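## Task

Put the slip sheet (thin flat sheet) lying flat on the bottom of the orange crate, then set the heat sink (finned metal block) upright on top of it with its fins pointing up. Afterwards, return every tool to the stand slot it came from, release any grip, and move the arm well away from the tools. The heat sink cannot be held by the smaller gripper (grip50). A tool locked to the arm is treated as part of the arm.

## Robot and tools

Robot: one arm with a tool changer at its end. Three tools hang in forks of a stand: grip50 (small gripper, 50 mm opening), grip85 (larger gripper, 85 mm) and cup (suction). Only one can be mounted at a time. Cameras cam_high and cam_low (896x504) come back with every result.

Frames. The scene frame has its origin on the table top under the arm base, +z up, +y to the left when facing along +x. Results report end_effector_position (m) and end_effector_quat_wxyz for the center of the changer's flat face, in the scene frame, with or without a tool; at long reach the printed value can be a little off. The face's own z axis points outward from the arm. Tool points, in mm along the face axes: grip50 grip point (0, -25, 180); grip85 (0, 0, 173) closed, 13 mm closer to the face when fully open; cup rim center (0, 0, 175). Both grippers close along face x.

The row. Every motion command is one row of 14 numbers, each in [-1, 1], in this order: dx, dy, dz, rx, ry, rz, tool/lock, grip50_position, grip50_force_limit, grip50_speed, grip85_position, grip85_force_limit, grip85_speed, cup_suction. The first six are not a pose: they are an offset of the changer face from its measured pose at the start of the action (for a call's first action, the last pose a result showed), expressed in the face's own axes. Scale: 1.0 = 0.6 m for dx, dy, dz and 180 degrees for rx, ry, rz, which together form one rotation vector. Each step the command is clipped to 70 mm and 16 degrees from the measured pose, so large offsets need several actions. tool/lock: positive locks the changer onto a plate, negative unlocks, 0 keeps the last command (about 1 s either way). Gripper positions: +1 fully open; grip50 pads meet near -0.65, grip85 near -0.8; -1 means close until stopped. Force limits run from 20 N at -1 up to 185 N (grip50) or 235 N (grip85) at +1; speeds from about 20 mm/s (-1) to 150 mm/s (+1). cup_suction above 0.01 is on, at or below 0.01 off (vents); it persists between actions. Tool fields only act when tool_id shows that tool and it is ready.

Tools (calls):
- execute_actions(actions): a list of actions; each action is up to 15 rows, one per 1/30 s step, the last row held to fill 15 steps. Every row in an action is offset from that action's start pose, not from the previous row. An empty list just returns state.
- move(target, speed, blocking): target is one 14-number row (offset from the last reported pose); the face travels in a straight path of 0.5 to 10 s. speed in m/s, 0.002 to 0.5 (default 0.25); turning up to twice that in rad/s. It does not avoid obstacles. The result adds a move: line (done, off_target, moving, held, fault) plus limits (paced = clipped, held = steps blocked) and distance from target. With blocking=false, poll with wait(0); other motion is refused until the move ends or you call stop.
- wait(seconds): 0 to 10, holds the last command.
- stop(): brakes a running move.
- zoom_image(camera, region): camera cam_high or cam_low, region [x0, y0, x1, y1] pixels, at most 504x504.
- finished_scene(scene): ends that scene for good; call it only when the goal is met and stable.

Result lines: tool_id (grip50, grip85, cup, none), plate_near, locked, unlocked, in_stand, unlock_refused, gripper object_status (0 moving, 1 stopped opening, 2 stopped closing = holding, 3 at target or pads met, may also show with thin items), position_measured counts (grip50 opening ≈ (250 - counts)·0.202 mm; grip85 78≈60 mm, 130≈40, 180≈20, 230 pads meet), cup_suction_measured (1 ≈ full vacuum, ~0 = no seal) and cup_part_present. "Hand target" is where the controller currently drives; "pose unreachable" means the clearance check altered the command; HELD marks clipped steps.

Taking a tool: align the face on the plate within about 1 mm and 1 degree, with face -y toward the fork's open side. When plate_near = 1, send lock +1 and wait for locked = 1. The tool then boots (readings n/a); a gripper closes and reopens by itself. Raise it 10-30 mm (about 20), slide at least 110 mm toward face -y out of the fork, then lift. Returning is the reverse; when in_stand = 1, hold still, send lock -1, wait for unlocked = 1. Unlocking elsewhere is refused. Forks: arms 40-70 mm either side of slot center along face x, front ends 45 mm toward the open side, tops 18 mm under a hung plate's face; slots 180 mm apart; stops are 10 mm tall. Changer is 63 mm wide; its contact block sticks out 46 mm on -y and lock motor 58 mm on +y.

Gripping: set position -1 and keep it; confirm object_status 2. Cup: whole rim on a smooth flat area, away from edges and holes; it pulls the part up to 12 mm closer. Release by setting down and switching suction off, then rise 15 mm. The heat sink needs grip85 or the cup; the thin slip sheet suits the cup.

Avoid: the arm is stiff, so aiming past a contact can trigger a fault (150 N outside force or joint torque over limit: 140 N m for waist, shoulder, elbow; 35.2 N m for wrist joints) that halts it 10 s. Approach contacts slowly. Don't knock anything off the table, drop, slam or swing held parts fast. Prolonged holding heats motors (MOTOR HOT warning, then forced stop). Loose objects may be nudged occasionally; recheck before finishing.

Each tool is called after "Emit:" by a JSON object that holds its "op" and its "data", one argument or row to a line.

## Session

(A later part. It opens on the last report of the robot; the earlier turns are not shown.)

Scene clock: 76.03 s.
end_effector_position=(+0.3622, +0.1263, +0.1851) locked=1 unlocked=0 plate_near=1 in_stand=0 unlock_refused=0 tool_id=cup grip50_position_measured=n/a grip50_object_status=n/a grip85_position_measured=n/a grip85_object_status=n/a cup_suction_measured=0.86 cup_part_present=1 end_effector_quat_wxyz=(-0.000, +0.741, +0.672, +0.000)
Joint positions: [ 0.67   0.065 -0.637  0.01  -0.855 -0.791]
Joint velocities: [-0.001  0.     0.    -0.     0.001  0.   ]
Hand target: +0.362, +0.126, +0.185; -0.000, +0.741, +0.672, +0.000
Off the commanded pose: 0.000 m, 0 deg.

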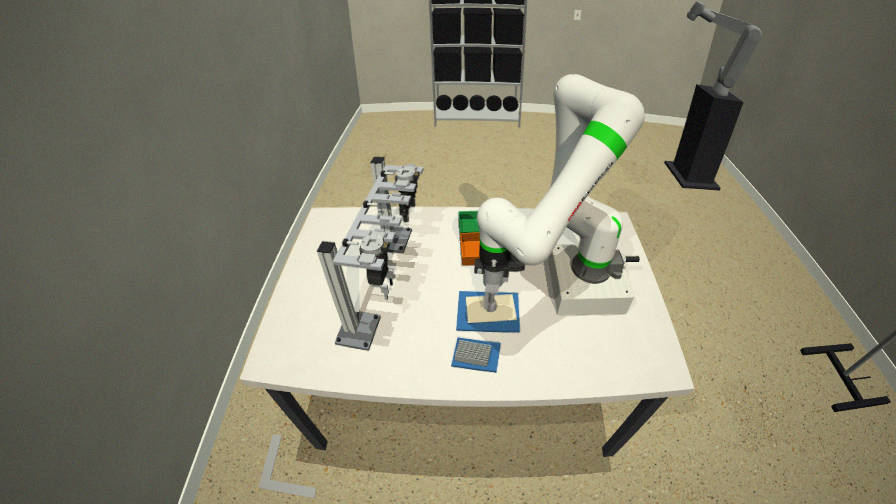

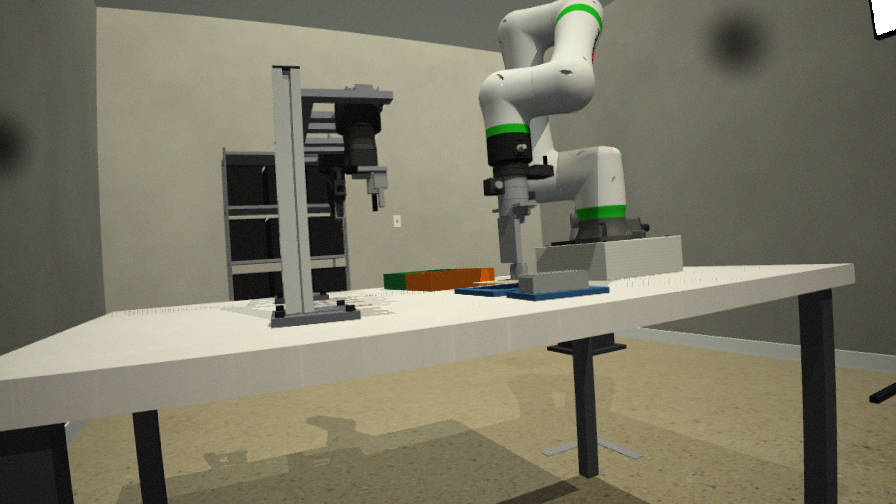

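Emit:
{"op": "move", "data": {
  "target": [-0.4888,0.075,-0.1032,0,0,0.0039,0,1,0,0,1,0,0,1],
  "speed": 0.28
}}

Emit:
{"op": "zoom_image", "data": {
  "camera": "cam_high",
  "region": [445, 200, 529, 274]
}}

Emit:
{"op": "zoom_image", "data": {
  "camera": "cam_low",
  "region": [380, 220, 510, 300]
}}

Scene clock: 79.53 s.
end_effector_position=(+0.3780, -0.1704, +0.2470) locked=1 unlocked=0 plate_near=1 in_stand=0 unlock_refused=0 tool_id=cup grip50_position_measured=n/a grip50_object_status=n/a grip85_position_measured=n/a grip85_object_status=n/a cup_suction_measured=0.86 cup_part_present=1 end_effector_quat_wxyz=(+0.000, +0.745, +0.667, -0.000)
Joint positions: [-0.125  0.04  -0.484 -0.003 -1.031 -0.   ]
Joint velocities: [-0.002  0.001  0.002 -0.001  0.     0.002]
Hand target: +0.378, -0.170, +0.247; +0.000, +0.745, +0.667, -0.000
Off the commanded pose: 0.001 m, 0 deg.
move: done

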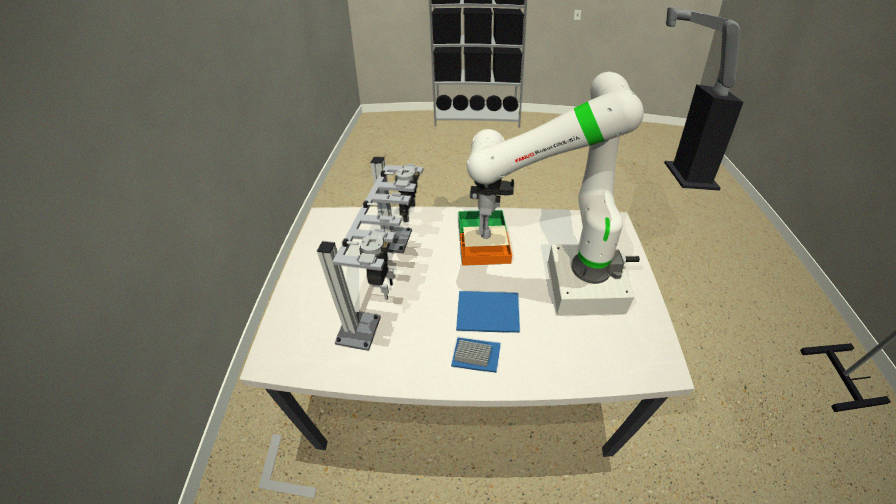

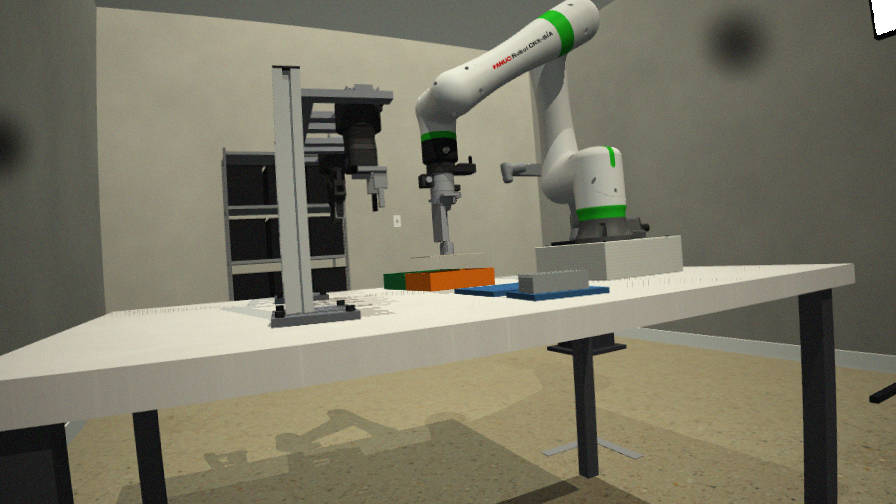

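Region (445, 200, 529, 274) of cam_high's 896x504 image, scaled by 6.000, with more detail than that image has; it fills the top 444 rows of this view, and the rest is white.

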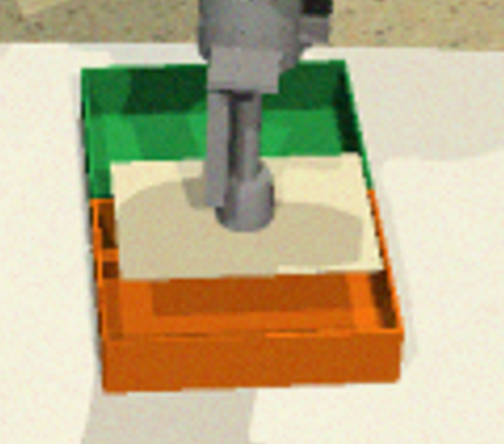

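Region (380, 220, 510, 300) of cam_low's 896x504 image, scaled by 3.877, with more detail than that image has; it fills the top 310 rows of this view, and the rest is white.

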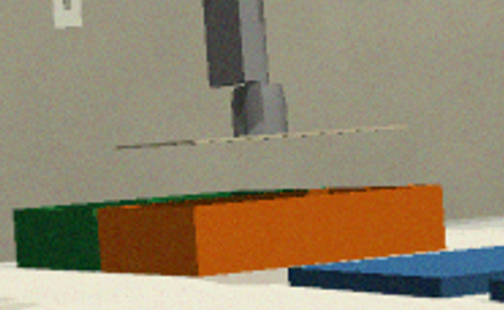

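Emit:
{"op": "move", "data": {
  "target": [0.002,-0.0044,0.129,0,0,0,0,1,0,0,1,0,0,1],
  "speed": 0.14
}}

Emit:
{"op": "zoom_image", "data": {
  "camera": "cam_high",
  "region": [445, 200, 529, 274]
}}

Scene clock: 83.90 s.
end_effector_position=(+0.3754, -0.1689, +0.1697) locked=1 unlocked=0 plate_near=1 in_stand=0 unlock_refused=0 tool_id=cup grip50_position_measured=n/a grip50_object_status=n/a grip85_position_measured=n/a grip85_object_status=n/a cup_suction_measured=0.86 cup_part_present=1 end_effector_quat_wxyz=(+0.000, +0.745, +0.667, -0.000)
Joint positions: [-0.122  0.164 -0.569 -0.004 -0.823 -0.003]
Joint velocities: [ 0.001  0.001 -0.001  0.001  0.002 -0.   ]
Hand target: +0.375, -0.169, +0.170; +0.000, +0.745, +0.667, -0.000
Off the commanded pose: 0.000 m, 0 deg.
move: done

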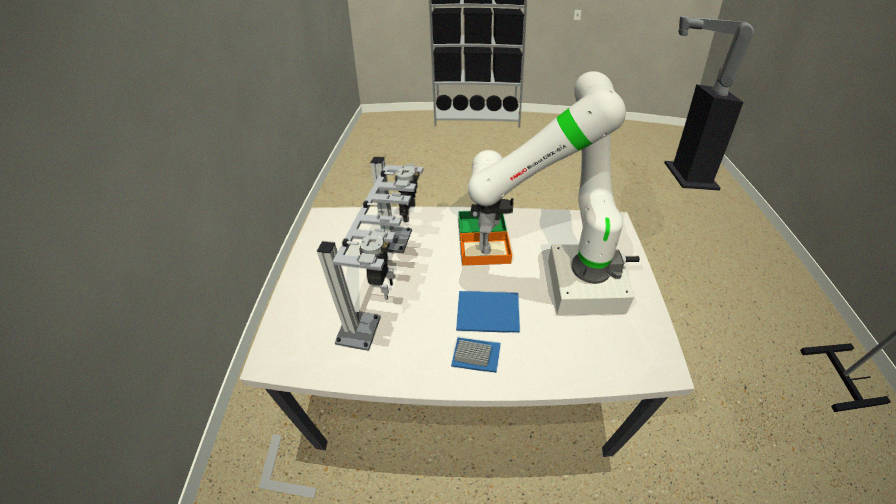

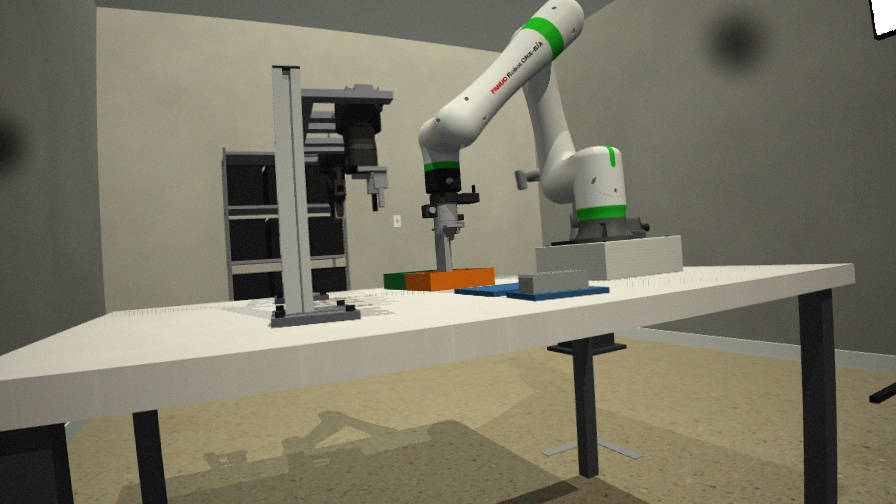

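Region (445, 200, 529, 274) of cam_high's 896x504 image, scaled by 6.000, with more detail than that image has; it fills the top 444 rows of this view, and the rest is white.

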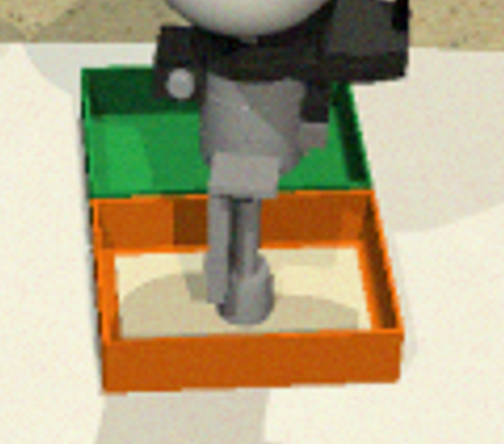

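Emit:
{"op": "execute_actions", "data": {
  "actions": [
    [[0,0,0.0015,0,0,0,0,1,0,0,1,0,0,1],[0,0,0.0015,0,0,0,0,1,0,0,1,0,0,1],[0,0,0.0015,0,0,0,0,1,0,0,1,0,0,1],[0,0,0.0015,0,0,0,0,1,0,0,1,0,0,1],[0,0,0.0015,0,0,0,0,1,0,0,1,0,0,1],[0,0,0.0015,0,0,0,0,1,0,0,1,0,0,0]]
  ]
}}

Scene clock: 85.50 s.
end_effector_position=(+0.3754, -0.1689, +0.1688) locked=1 unlocked=0 plate_near=1 in_stand=0 unlock_refused=0 tool_id=cup grip50_position_measured=n/a grip50_object_status=n/a grip85_position_measured=n/a grip85_object_status=n/a cup_suction_measured=0.00 cup_part_present=0 end_effector_quat_wxyz=(+0.001, +0.745, +0.667, -0.000)
Joint positions: [-0.122  0.165 -0.569 -0.004 -0.82  -0.003]
Joint velocities: [-0.     0.     0.    -0.001 -0.     0.   ]
Hand target: +0.375, -0.169, +0.169; +0.000, +0.745, +0.667, -0.000
Off the commanded pose: 0.000 m, 0 deg.
Step readings (end_effector_position):
0: (+0.3754, -0.1689, +0.1696)
1: (+0.3754, -0.1689, +0.1696)
2: (+0.3754, -0.1689, +0.1693)
4: (+0.3754, -0.1689, +0.1689)
8: (+0.3754, -0.1689, +0.1688)
15: end_effector_position above

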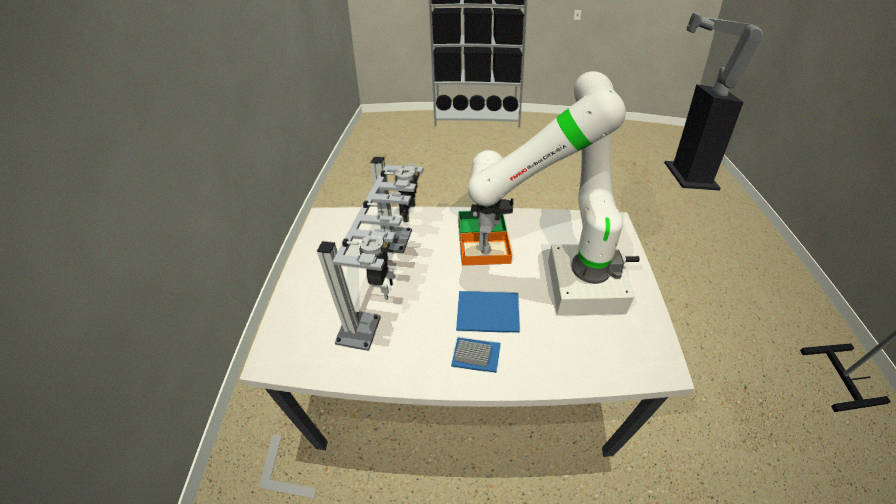

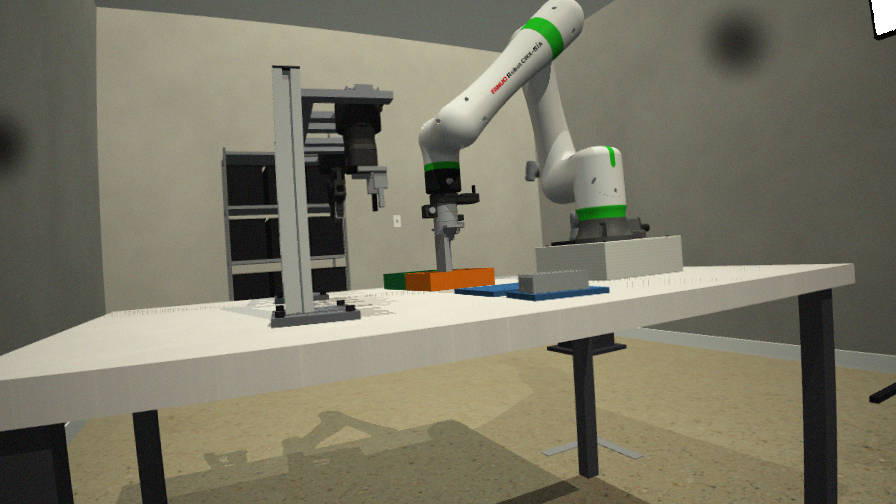

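Emit:
{"op": "execute_actions", "data": {
  "actions": []
}}

Scene clock: 92.57 s.
end_effector_position=(+0.3754, -0.1689, +0.1688) locked=1 unlocked=0 plate_near=1 in_stand=0 unlock_refused=0 tool_id=cup grip50_position_measured=n/a grip50_object_status=n/a grip85_position_measured=n/a grip85_object_status=n/a cup_suction_measured=0.00 cup_part_present=0 end_effector_quat_wxyz=(+0.000, +0.745, +0.667, -0.000)
Joint positions: [-0.122  0.165 -0.569 -0.004 -0.82  -0.003]
Joint velocities: [-0.    -0.    -0.    -0.001 -0.001 -0.   ]
Hand target: +0.375, -0.169, +0.169; +0.000, +0.745, +0.667, -0.000
Off the commanded pose: 0.000 m, 0 deg.

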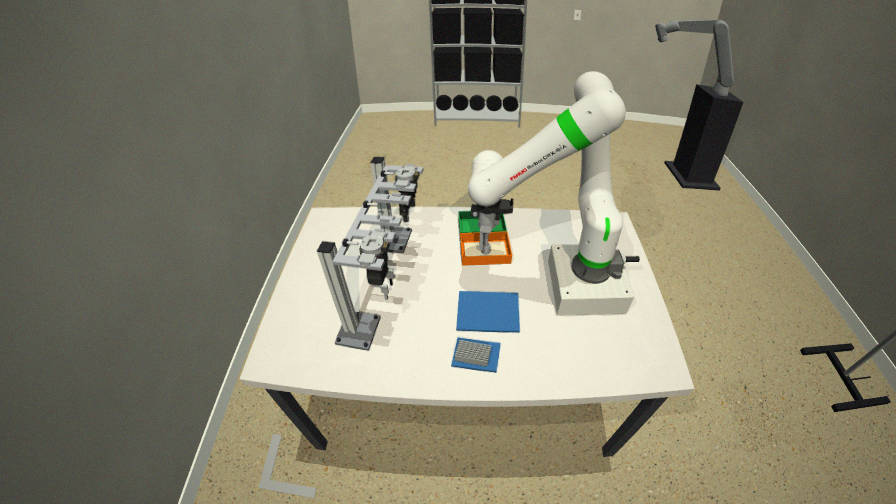

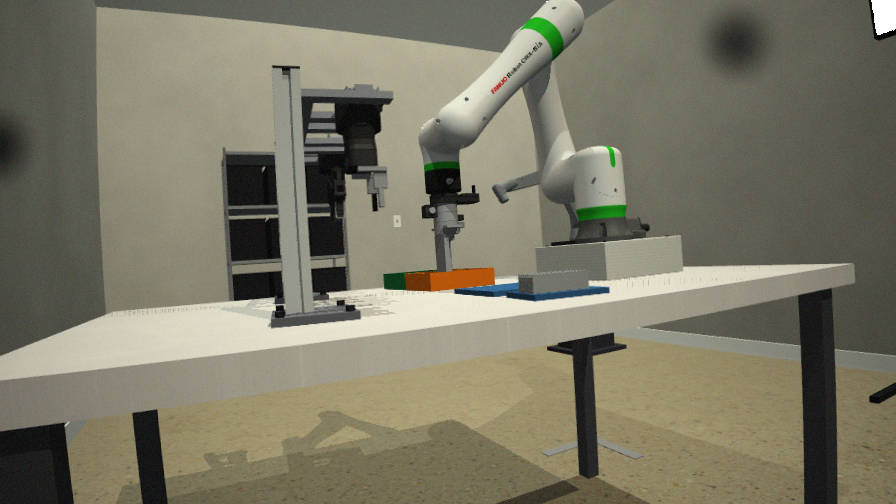

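Emit:
{"op": "move", "data": {
  "target": [0,0,-0.0417,0,0,0,0,1,0,0,1,0,0,0],
  "speed": 0.09
}}

Scene clock: 94.70 s.
end_effector_position=(+0.3755, -0.1688, +0.1937) locked=1 unlocked=0 plate_near=1 in_stand=0 unlock_refused=0 tool_id=cup grip50_position_measured=n/a grip50_object_status=n/a grip85_position_measured=n/a grip85_object_status=n/a cup_suction_measured=0.00 cup_part_present=0 end_effector_quat_wxyz=(+0.000, +0.745, +0.668, -0.000)
Joint positions: [-0.122  0.118 -0.549 -0.004 -0.888 -0.003]
Joint velocities: [ 0.001 -0.001  0.     0.002 -0.002 -0.   ]
Hand target: +0.375, -0.169, +0.194; +0.000, +0.745, +0.667, -0.000
Off the commanded pose: 0.000 m, 0 deg.
move: done

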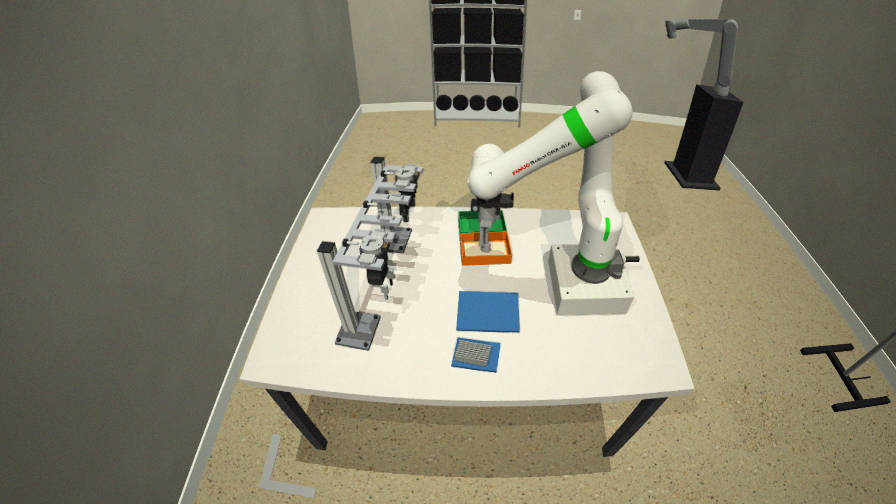

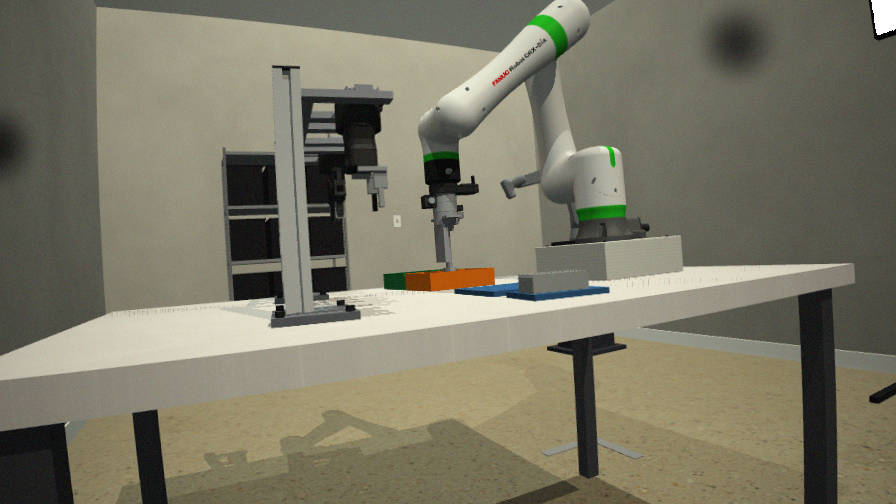

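Emit:
{"op": "move", "data": {
  "target": [0.3503,0.2641,-0.3152,0,0,0.0004,0,1,0,0,1,0,0,0],
  "speed": 0.33
}}

Emit:
{"op": "zoom_image", "data": {
  "camera": "cam_high",
  "region": [445, 195, 529, 279]
}}

Scene clock: 99.30 s.
end_effector_position=(+0.5566, +0.0228, +0.3824) locked=1 unlocked=0 plate_near=1 in_stand=0 unlock_refused=0 tool_id=cup grip50_position_measured=n/a grip50_object_status=n/a grip85_position_measured=n/a grip85_object_status=n/a cup_suction_measured=0.00 cup_part_present=0 end_effector_quat_wxyz=(+0.000, +0.745, +0.667, +0.000)
Joint positions: [ 0.261  0.267  0.119  0.002 -1.407 -0.389]
Joint velocities: [ 0.     0.002  0.002  0.001 -0.001  0.001]
Hand target: +0.557, +0.023, +0.382; +0.000, +0.745, +0.667, +0.000
Off the commanded pose: 0.001 m, 0 deg.
move: done

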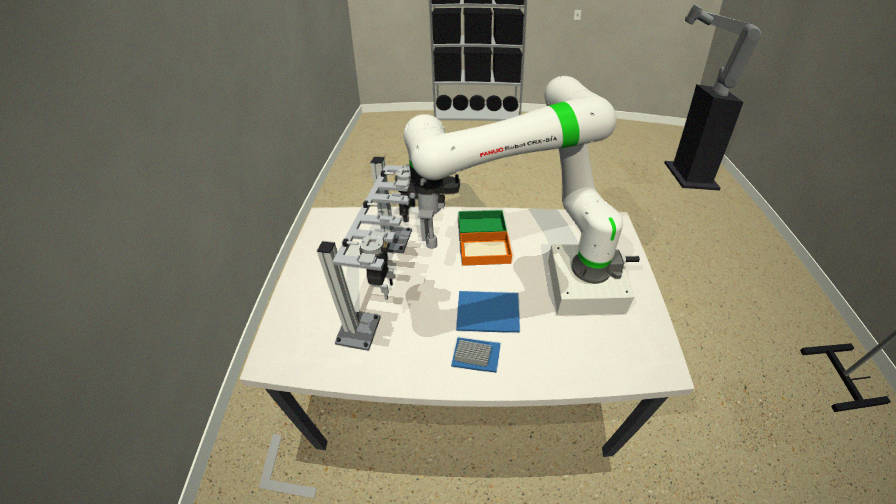

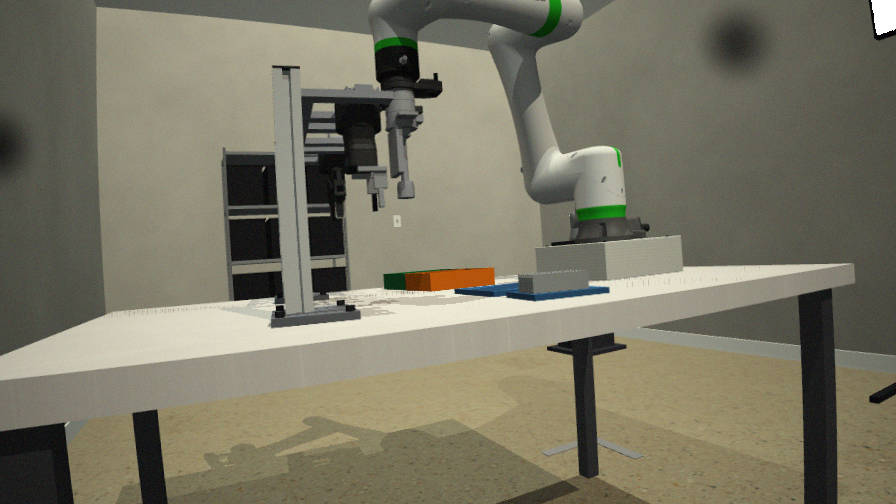

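Region (445, 195, 529, 279) of cam_high's 896x504 image, scaled by 6.000, with more detail than that image has.

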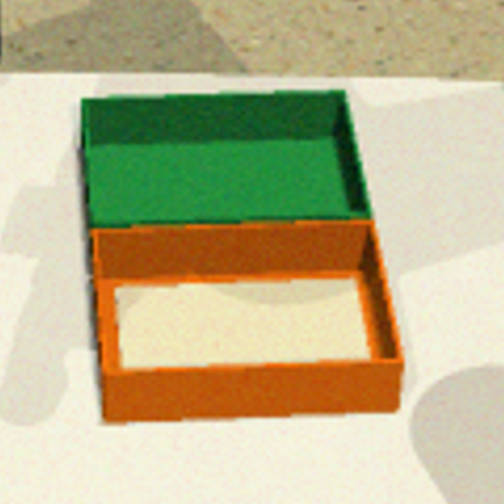

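Emit:
{"op": "move", "data": {
  "target": [-0.0004,0.1993,-0.0003,0,0,0,0,1,0,0,1,0,0,0],
  "speed": 0.19
}}

Scene clock: 101.63 s.
end_effector_position=(+0.6754, +0.0091, +0.3824) locked=1 unlocked=0 plate_near=1 in_stand=0 unlock_refused=0 tool_id=cup grip50_position_measured=n/a grip50_object_status=n/a grip85_position_measured=n/a grip85_object_status=n/a cup_suction_measured=0.00 cup_part_present=0 end_effector_quat_wxyz=(+0.000, +0.745, +0.667, +0.000)
Joint positions: [ 0.19   0.58   0.56   0.001 -1.534 -0.319]
Joint velocities: [ 0.     0.002  0.003  0.    -0.004  0.   ]
Hand target: +0.675, +0.009, +0.382; +0.000, +0.745, +0.667, +0.000
Off the commanded pose: 0.000 m, 0 deg.
move: done

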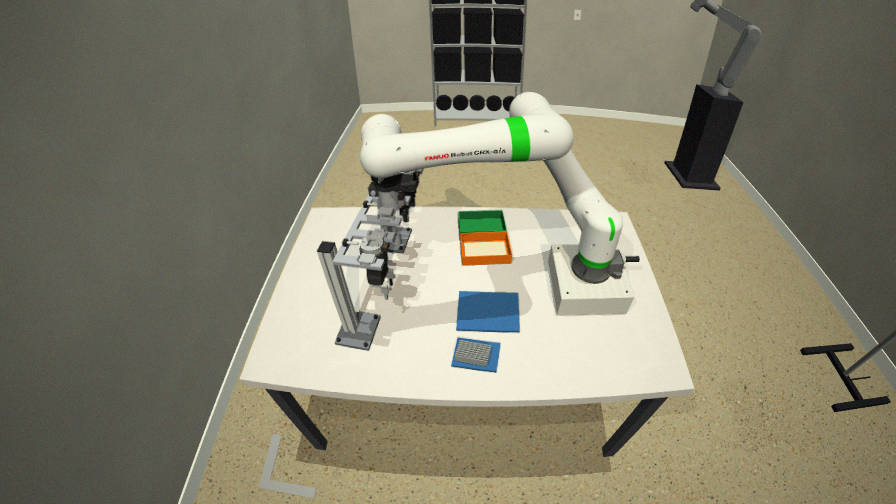

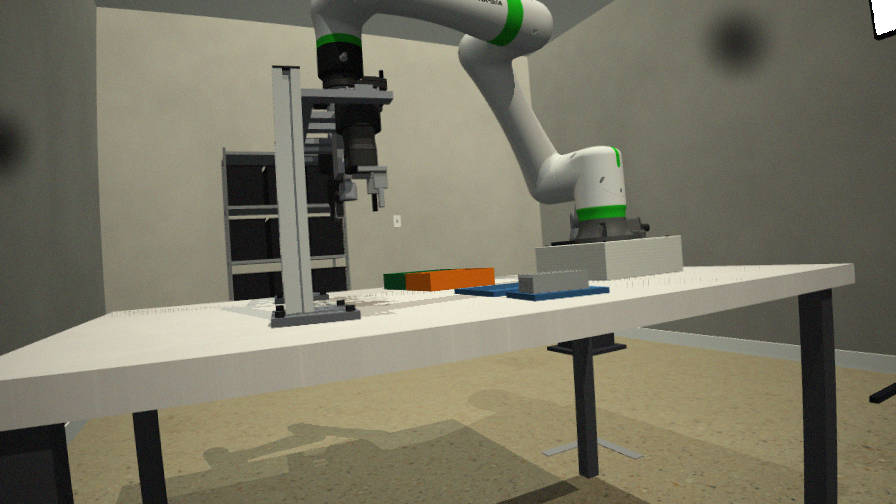

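Emit:
{"op": "move", "data": {
  "target": [0.0003,0,0.0328,0,0,0,0,1,0,0,1,0,0,0],
  "speed": 0.05
}}

Scene clock: 102.93 s.
end_effector_position=(+0.6754, +0.0091, +0.3628) locked=1 unlocked=0 plate_near=1 in_stand=1 unlock_refused=0 tool_id=cup grip50_position_measured=n/a grip50_object_status=n/a grip85_position_measured=n/a grip85_object_status=n/a cup_suction_measured=0.00 cup_part_present=0 end_effector_quat_wxyz=(+0.000, +0.745, +0.667, +0.000)
Joint positions: [ 0.19   0.583  0.519  0.001 -1.49  -0.319]
Joint velocities: [ 0.001 -0.    -0.001  0.001  0.001  0.   ]
Hand target: +0.675, +0.009, +0.363; +0.000, +0.745, +0.667, +0.000
Off the commanded pose: 0.000 m, 0 deg.
move: done

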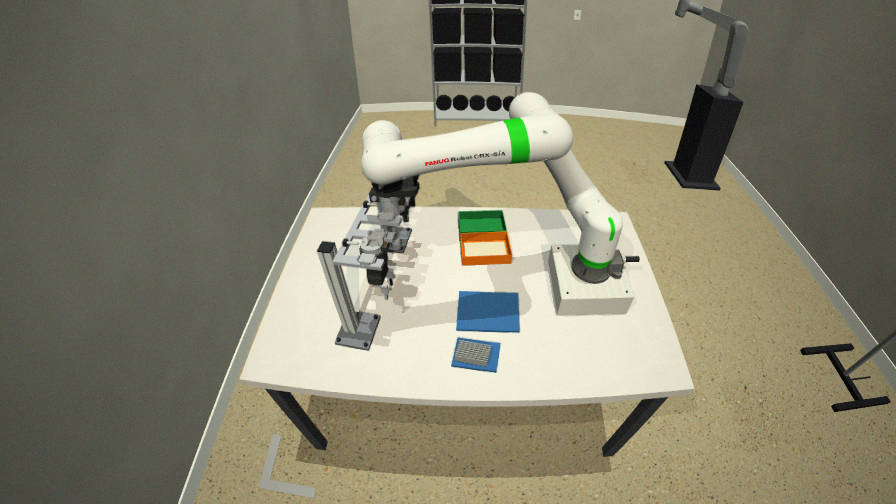

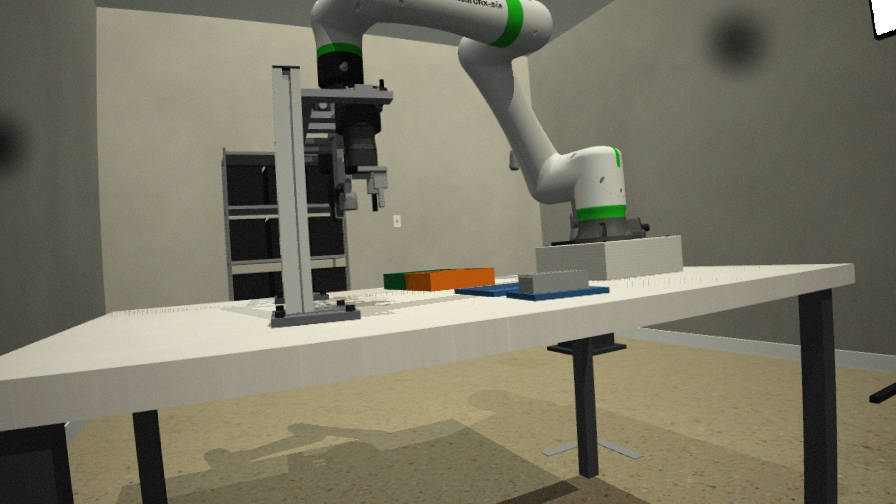

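Emit:
{"op": "execute_actions", "data": {
  "actions": [
    [[0,0,0.0003,0,0,0,-1,1,0,0,1,0,0,0]]
  ]
}}

Emit:
{"op": "zoom_image", "data": {
  "camera": "cam_high",
  "region": [445, 326, 508, 389]
}}

Scene clock: 104.57 s.
end_effector_position=(+0.6753, +0.0093, +0.3624) locked=0 unlocked=0 plate_near=1 in_stand=1 unlock_refused=0 tool_id=none grip50_position_measured=n/a grip50_object_status=n/a grip85_position_measured=n/a grip85_object_status=n/a cup_suction_measured=n/a cup_part_present=n/a end_effector_quat_wxyz=(+0.000, +0.745, +0.667, +0.000)
Joint positions: [ 0.19   0.583  0.518  0.001 -1.49  -0.319]
Joint velocities: [ 0.002 -0.     0.    -0.     0.001  0.   ]
Hand target: +0.675, +0.009, +0.363; +0.000, +0.745, +0.667, +0.000
Off the commanded pose: 0.000 m, 0 deg.
Step readings (end_effector_position):
0: (+0.6754, +0.0093, +0.3627)
1: (+0.6754, +0.0093, +0.3627)
2: (+0.6754, +0.0093, +0.3626)
4: (+0.6754, +0.0093, +0.3626)
8: (+0.6753, +0.0093, +0.3625)
15: end_effector_position above

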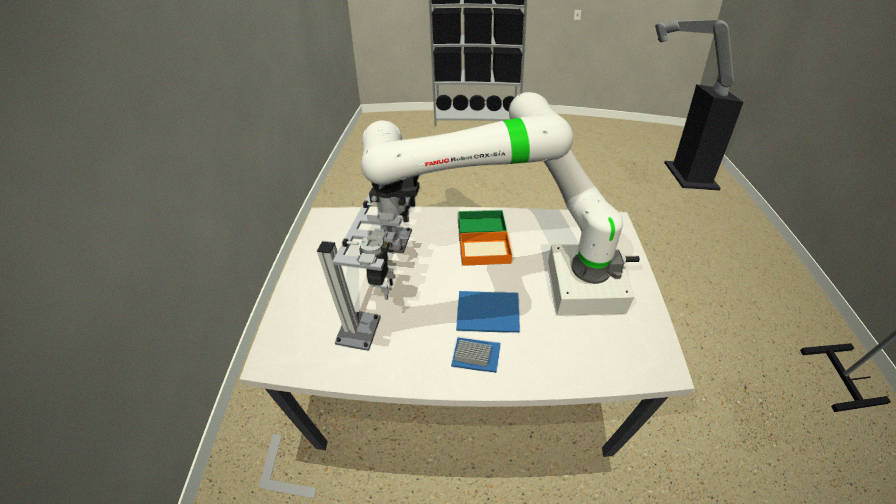

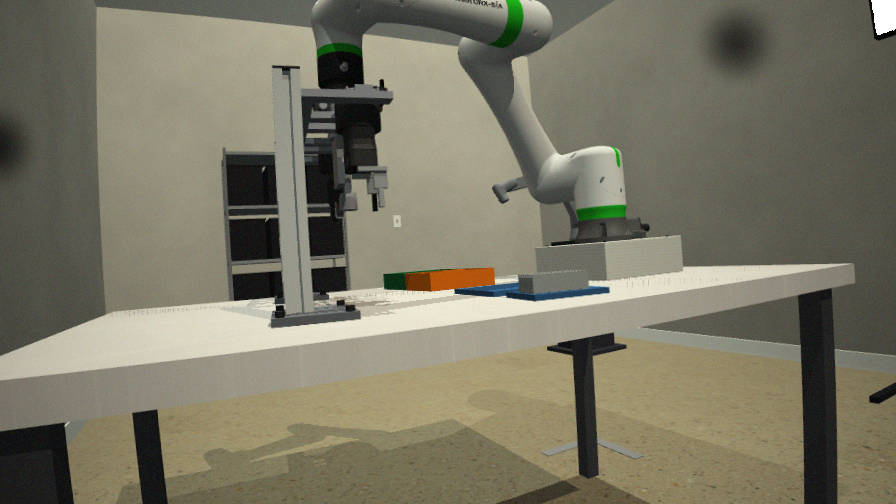

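Region (445, 326, 508, 389) of cam_high's 896x504 image, scaled by 8.000, with more detail than that image has.

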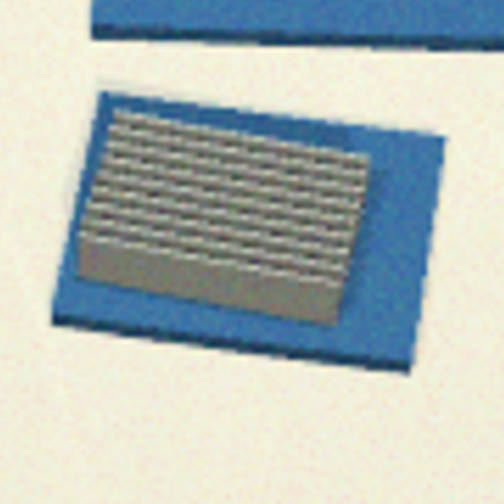

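Emit:
{"op": "execute_actions", "data": {
  "actions": []
}}

Scene clock: 109.93 s.
end_effector_position=(+0.6754, +0.0091, +0.3626) locked=0 unlocked=1 plate_near=1 in_stand=1 unlock_refused=0 tool_id=none grip50_position_measured=n/a grip50_object_status=n/a grip85_position_measured=n/a grip85_object_status=n/a cup_suction_measured=n/a cup_part_present=n/a end_effector_quat_wxyz=(+0.000, +0.745, +0.667, +0.000)
Joint positions: [ 0.19   0.583  0.518  0.001 -1.49  -0.319]
Joint velocities: [-0.     0.001  0.001  0.002  0.001  0.   ]
Hand target: +0.675, +0.009, +0.363; +0.000, +0.745, +0.667, +0.000
Off the commanded pose: 0.000 m, 0 deg.

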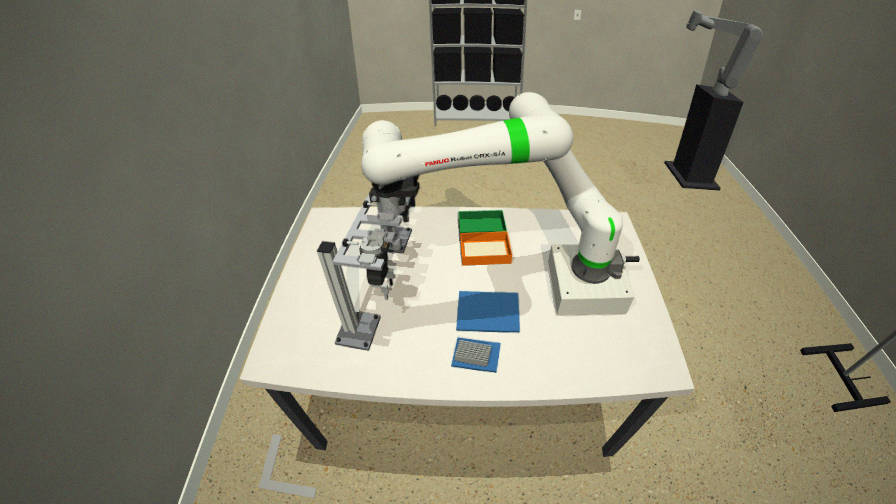

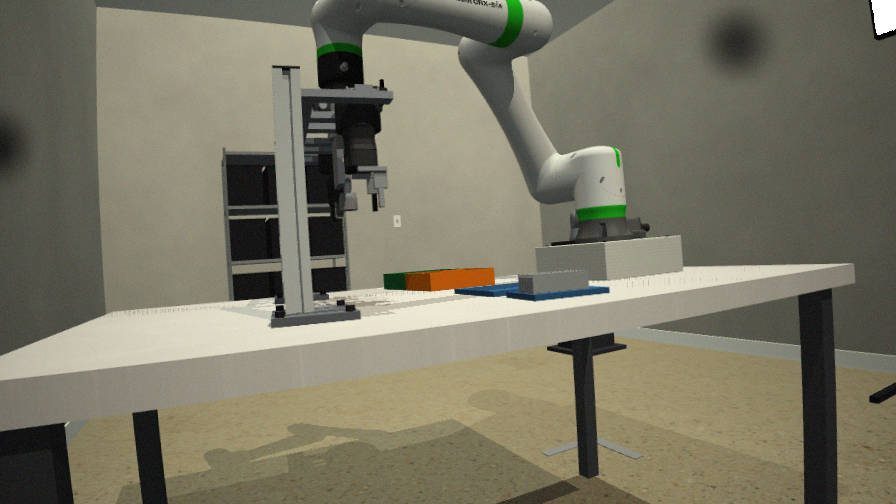

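Unlocked. Lift 20 mm.

Emit:
{"op": "move", "data": {
  "target": [0,0,-0.0333,0,0,0,0,1,0,0,1,0,0,0],
  "speed": 0.08
}}

Emit:
{"op": "zoom_image", "data": {
  "camera": "cam_high",
  "region": [372, 180, 414, 222]
}}

Scene clock: 111.50 s.
end_effector_position=(+0.6754, +0.0091, +0.3826) locked=0 unlocked=1 plate_near=0 in_stand=0 unlock_refused=0 tool_id=none grip50_position_measured=n/a grip50_object_status=n/a grip85_position_measured=n/a grip85_object_status=n/a cup_suction_measured=n/a cup_part_present=n/a end_effector_quat_wxyz=(+0.000, +0.745, +0.667, +0.000)
Joint positions: [ 0.19   0.58   0.56   0.001 -1.534 -0.319]
Joint velocities: [ 0.001  0.     0.001 -0.001 -0.002 -0.   ]
Hand target: +0.675, +0.009, +0.383; +0.000, +0.745, +0.667, +0.000
Off the commanded pose: 0.000 m, 0 deg.
move: done

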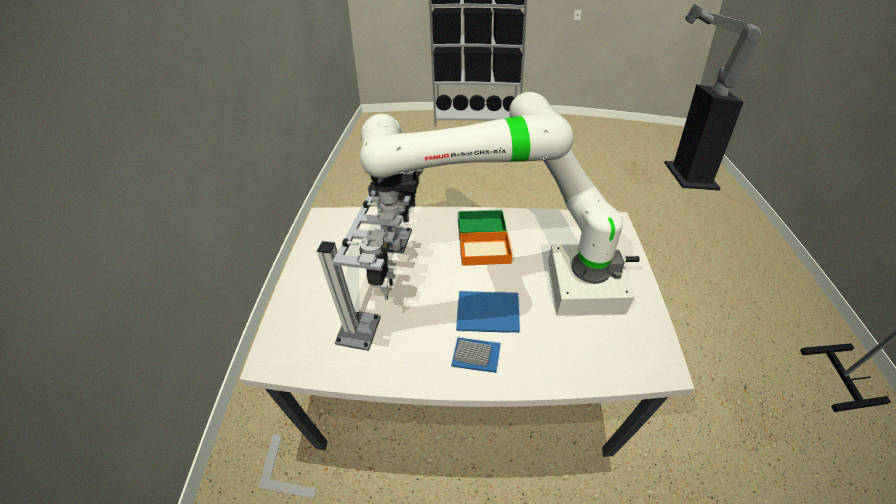

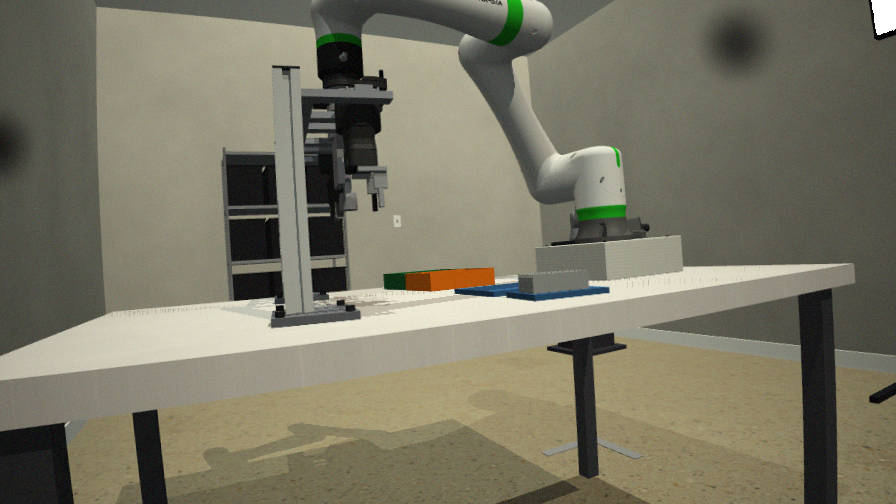

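Region (372, 180, 414, 222) of cam_high's 896x504 image, scaled by 12.000, with more detail than that image has.

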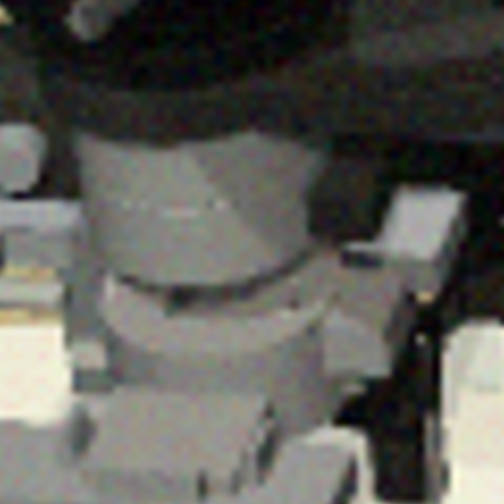

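Emit:
{"op": "move", "data": {
  "target": [-0.2997,0,0,0,0,0,0,1,0,0,1,0,0,0],
  "speed": 0.28
}}

Emit:
{"op": "zoom_image", "data": {
  "camera": "cam_high",
  "region": [386, 150, 428, 192]
}}

Scene clock: 114.13 s.
end_effector_position=(+0.6552, -0.1696, +0.3827) locked=0 unlocked=1 plate_near=0 in_stand=0 unlock_refused=0 tool_id=none grip50_position_measured=n/a grip50_object_status=n/a grip85_position_measured=n/a grip85_object_status=n/a cup_suction_measured=n/a cup_part_present=n/a end_effector_quat_wxyz=(+0.001, +0.745, +0.667, +0.000)
Joint positions: [-0.08   0.585  0.568 -0.002 -1.537 -0.049]
Joint velocities: [-0.002  0.001  0.001 -0.001 -0.001  0.001]
Hand target: +0.655, -0.170, +0.383; +0.001, +0.745, +0.667, +0.000
Off the commanded pose: 0.000 m, 0 deg.
move: done

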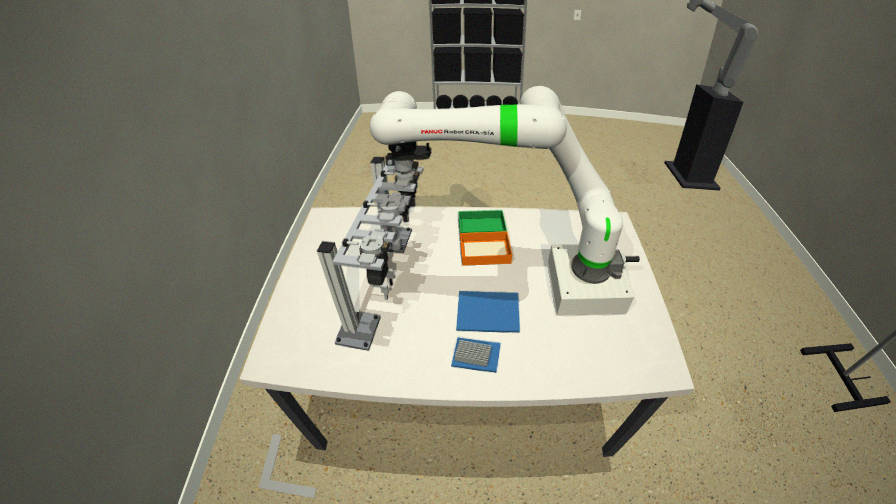

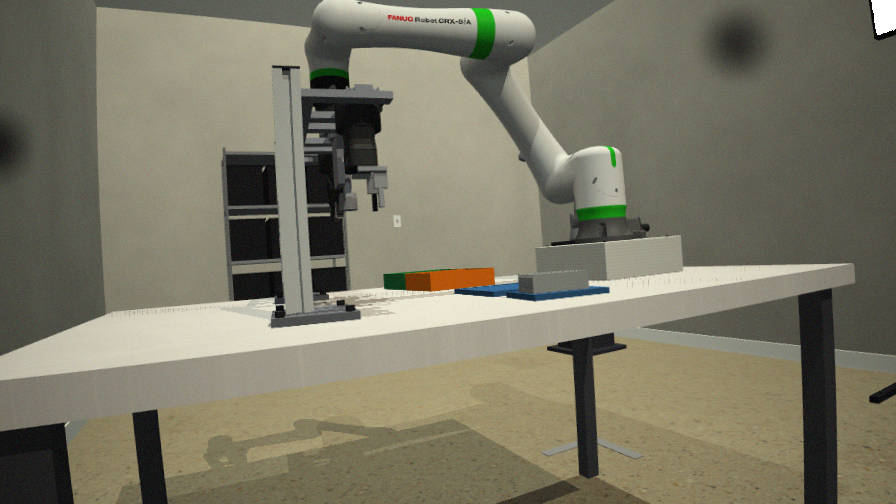

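Region (386, 150, 428, 192) of cam_high's 896x504 image, scaled by 12.000, with more detail than that image has.

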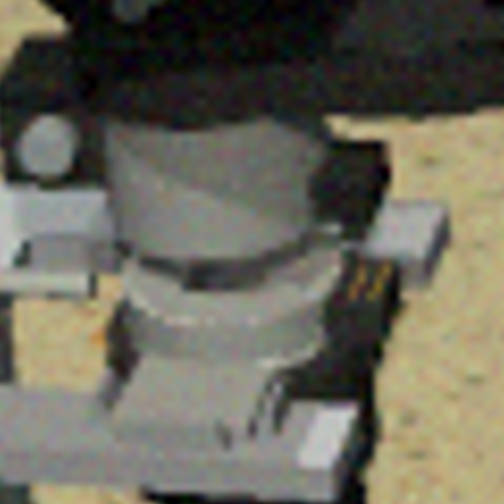

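Emit:
{"op": "zoom_image", "data": {
  "camera": "cam_high",
  "region": [391, 158, 419, 186]
}}

Region (391, 158, 419, 186) of cam_high's 896x504 image, scaled by 18.000, with more detail than that image has.

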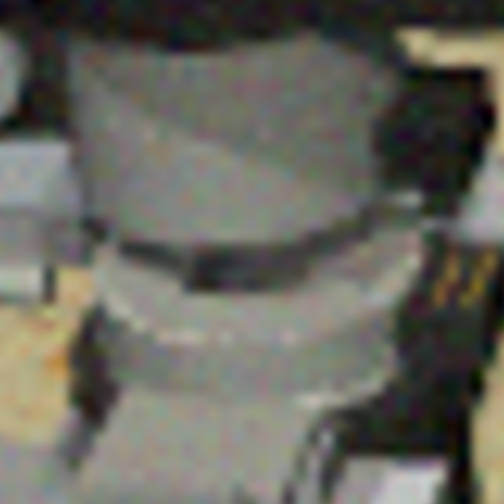

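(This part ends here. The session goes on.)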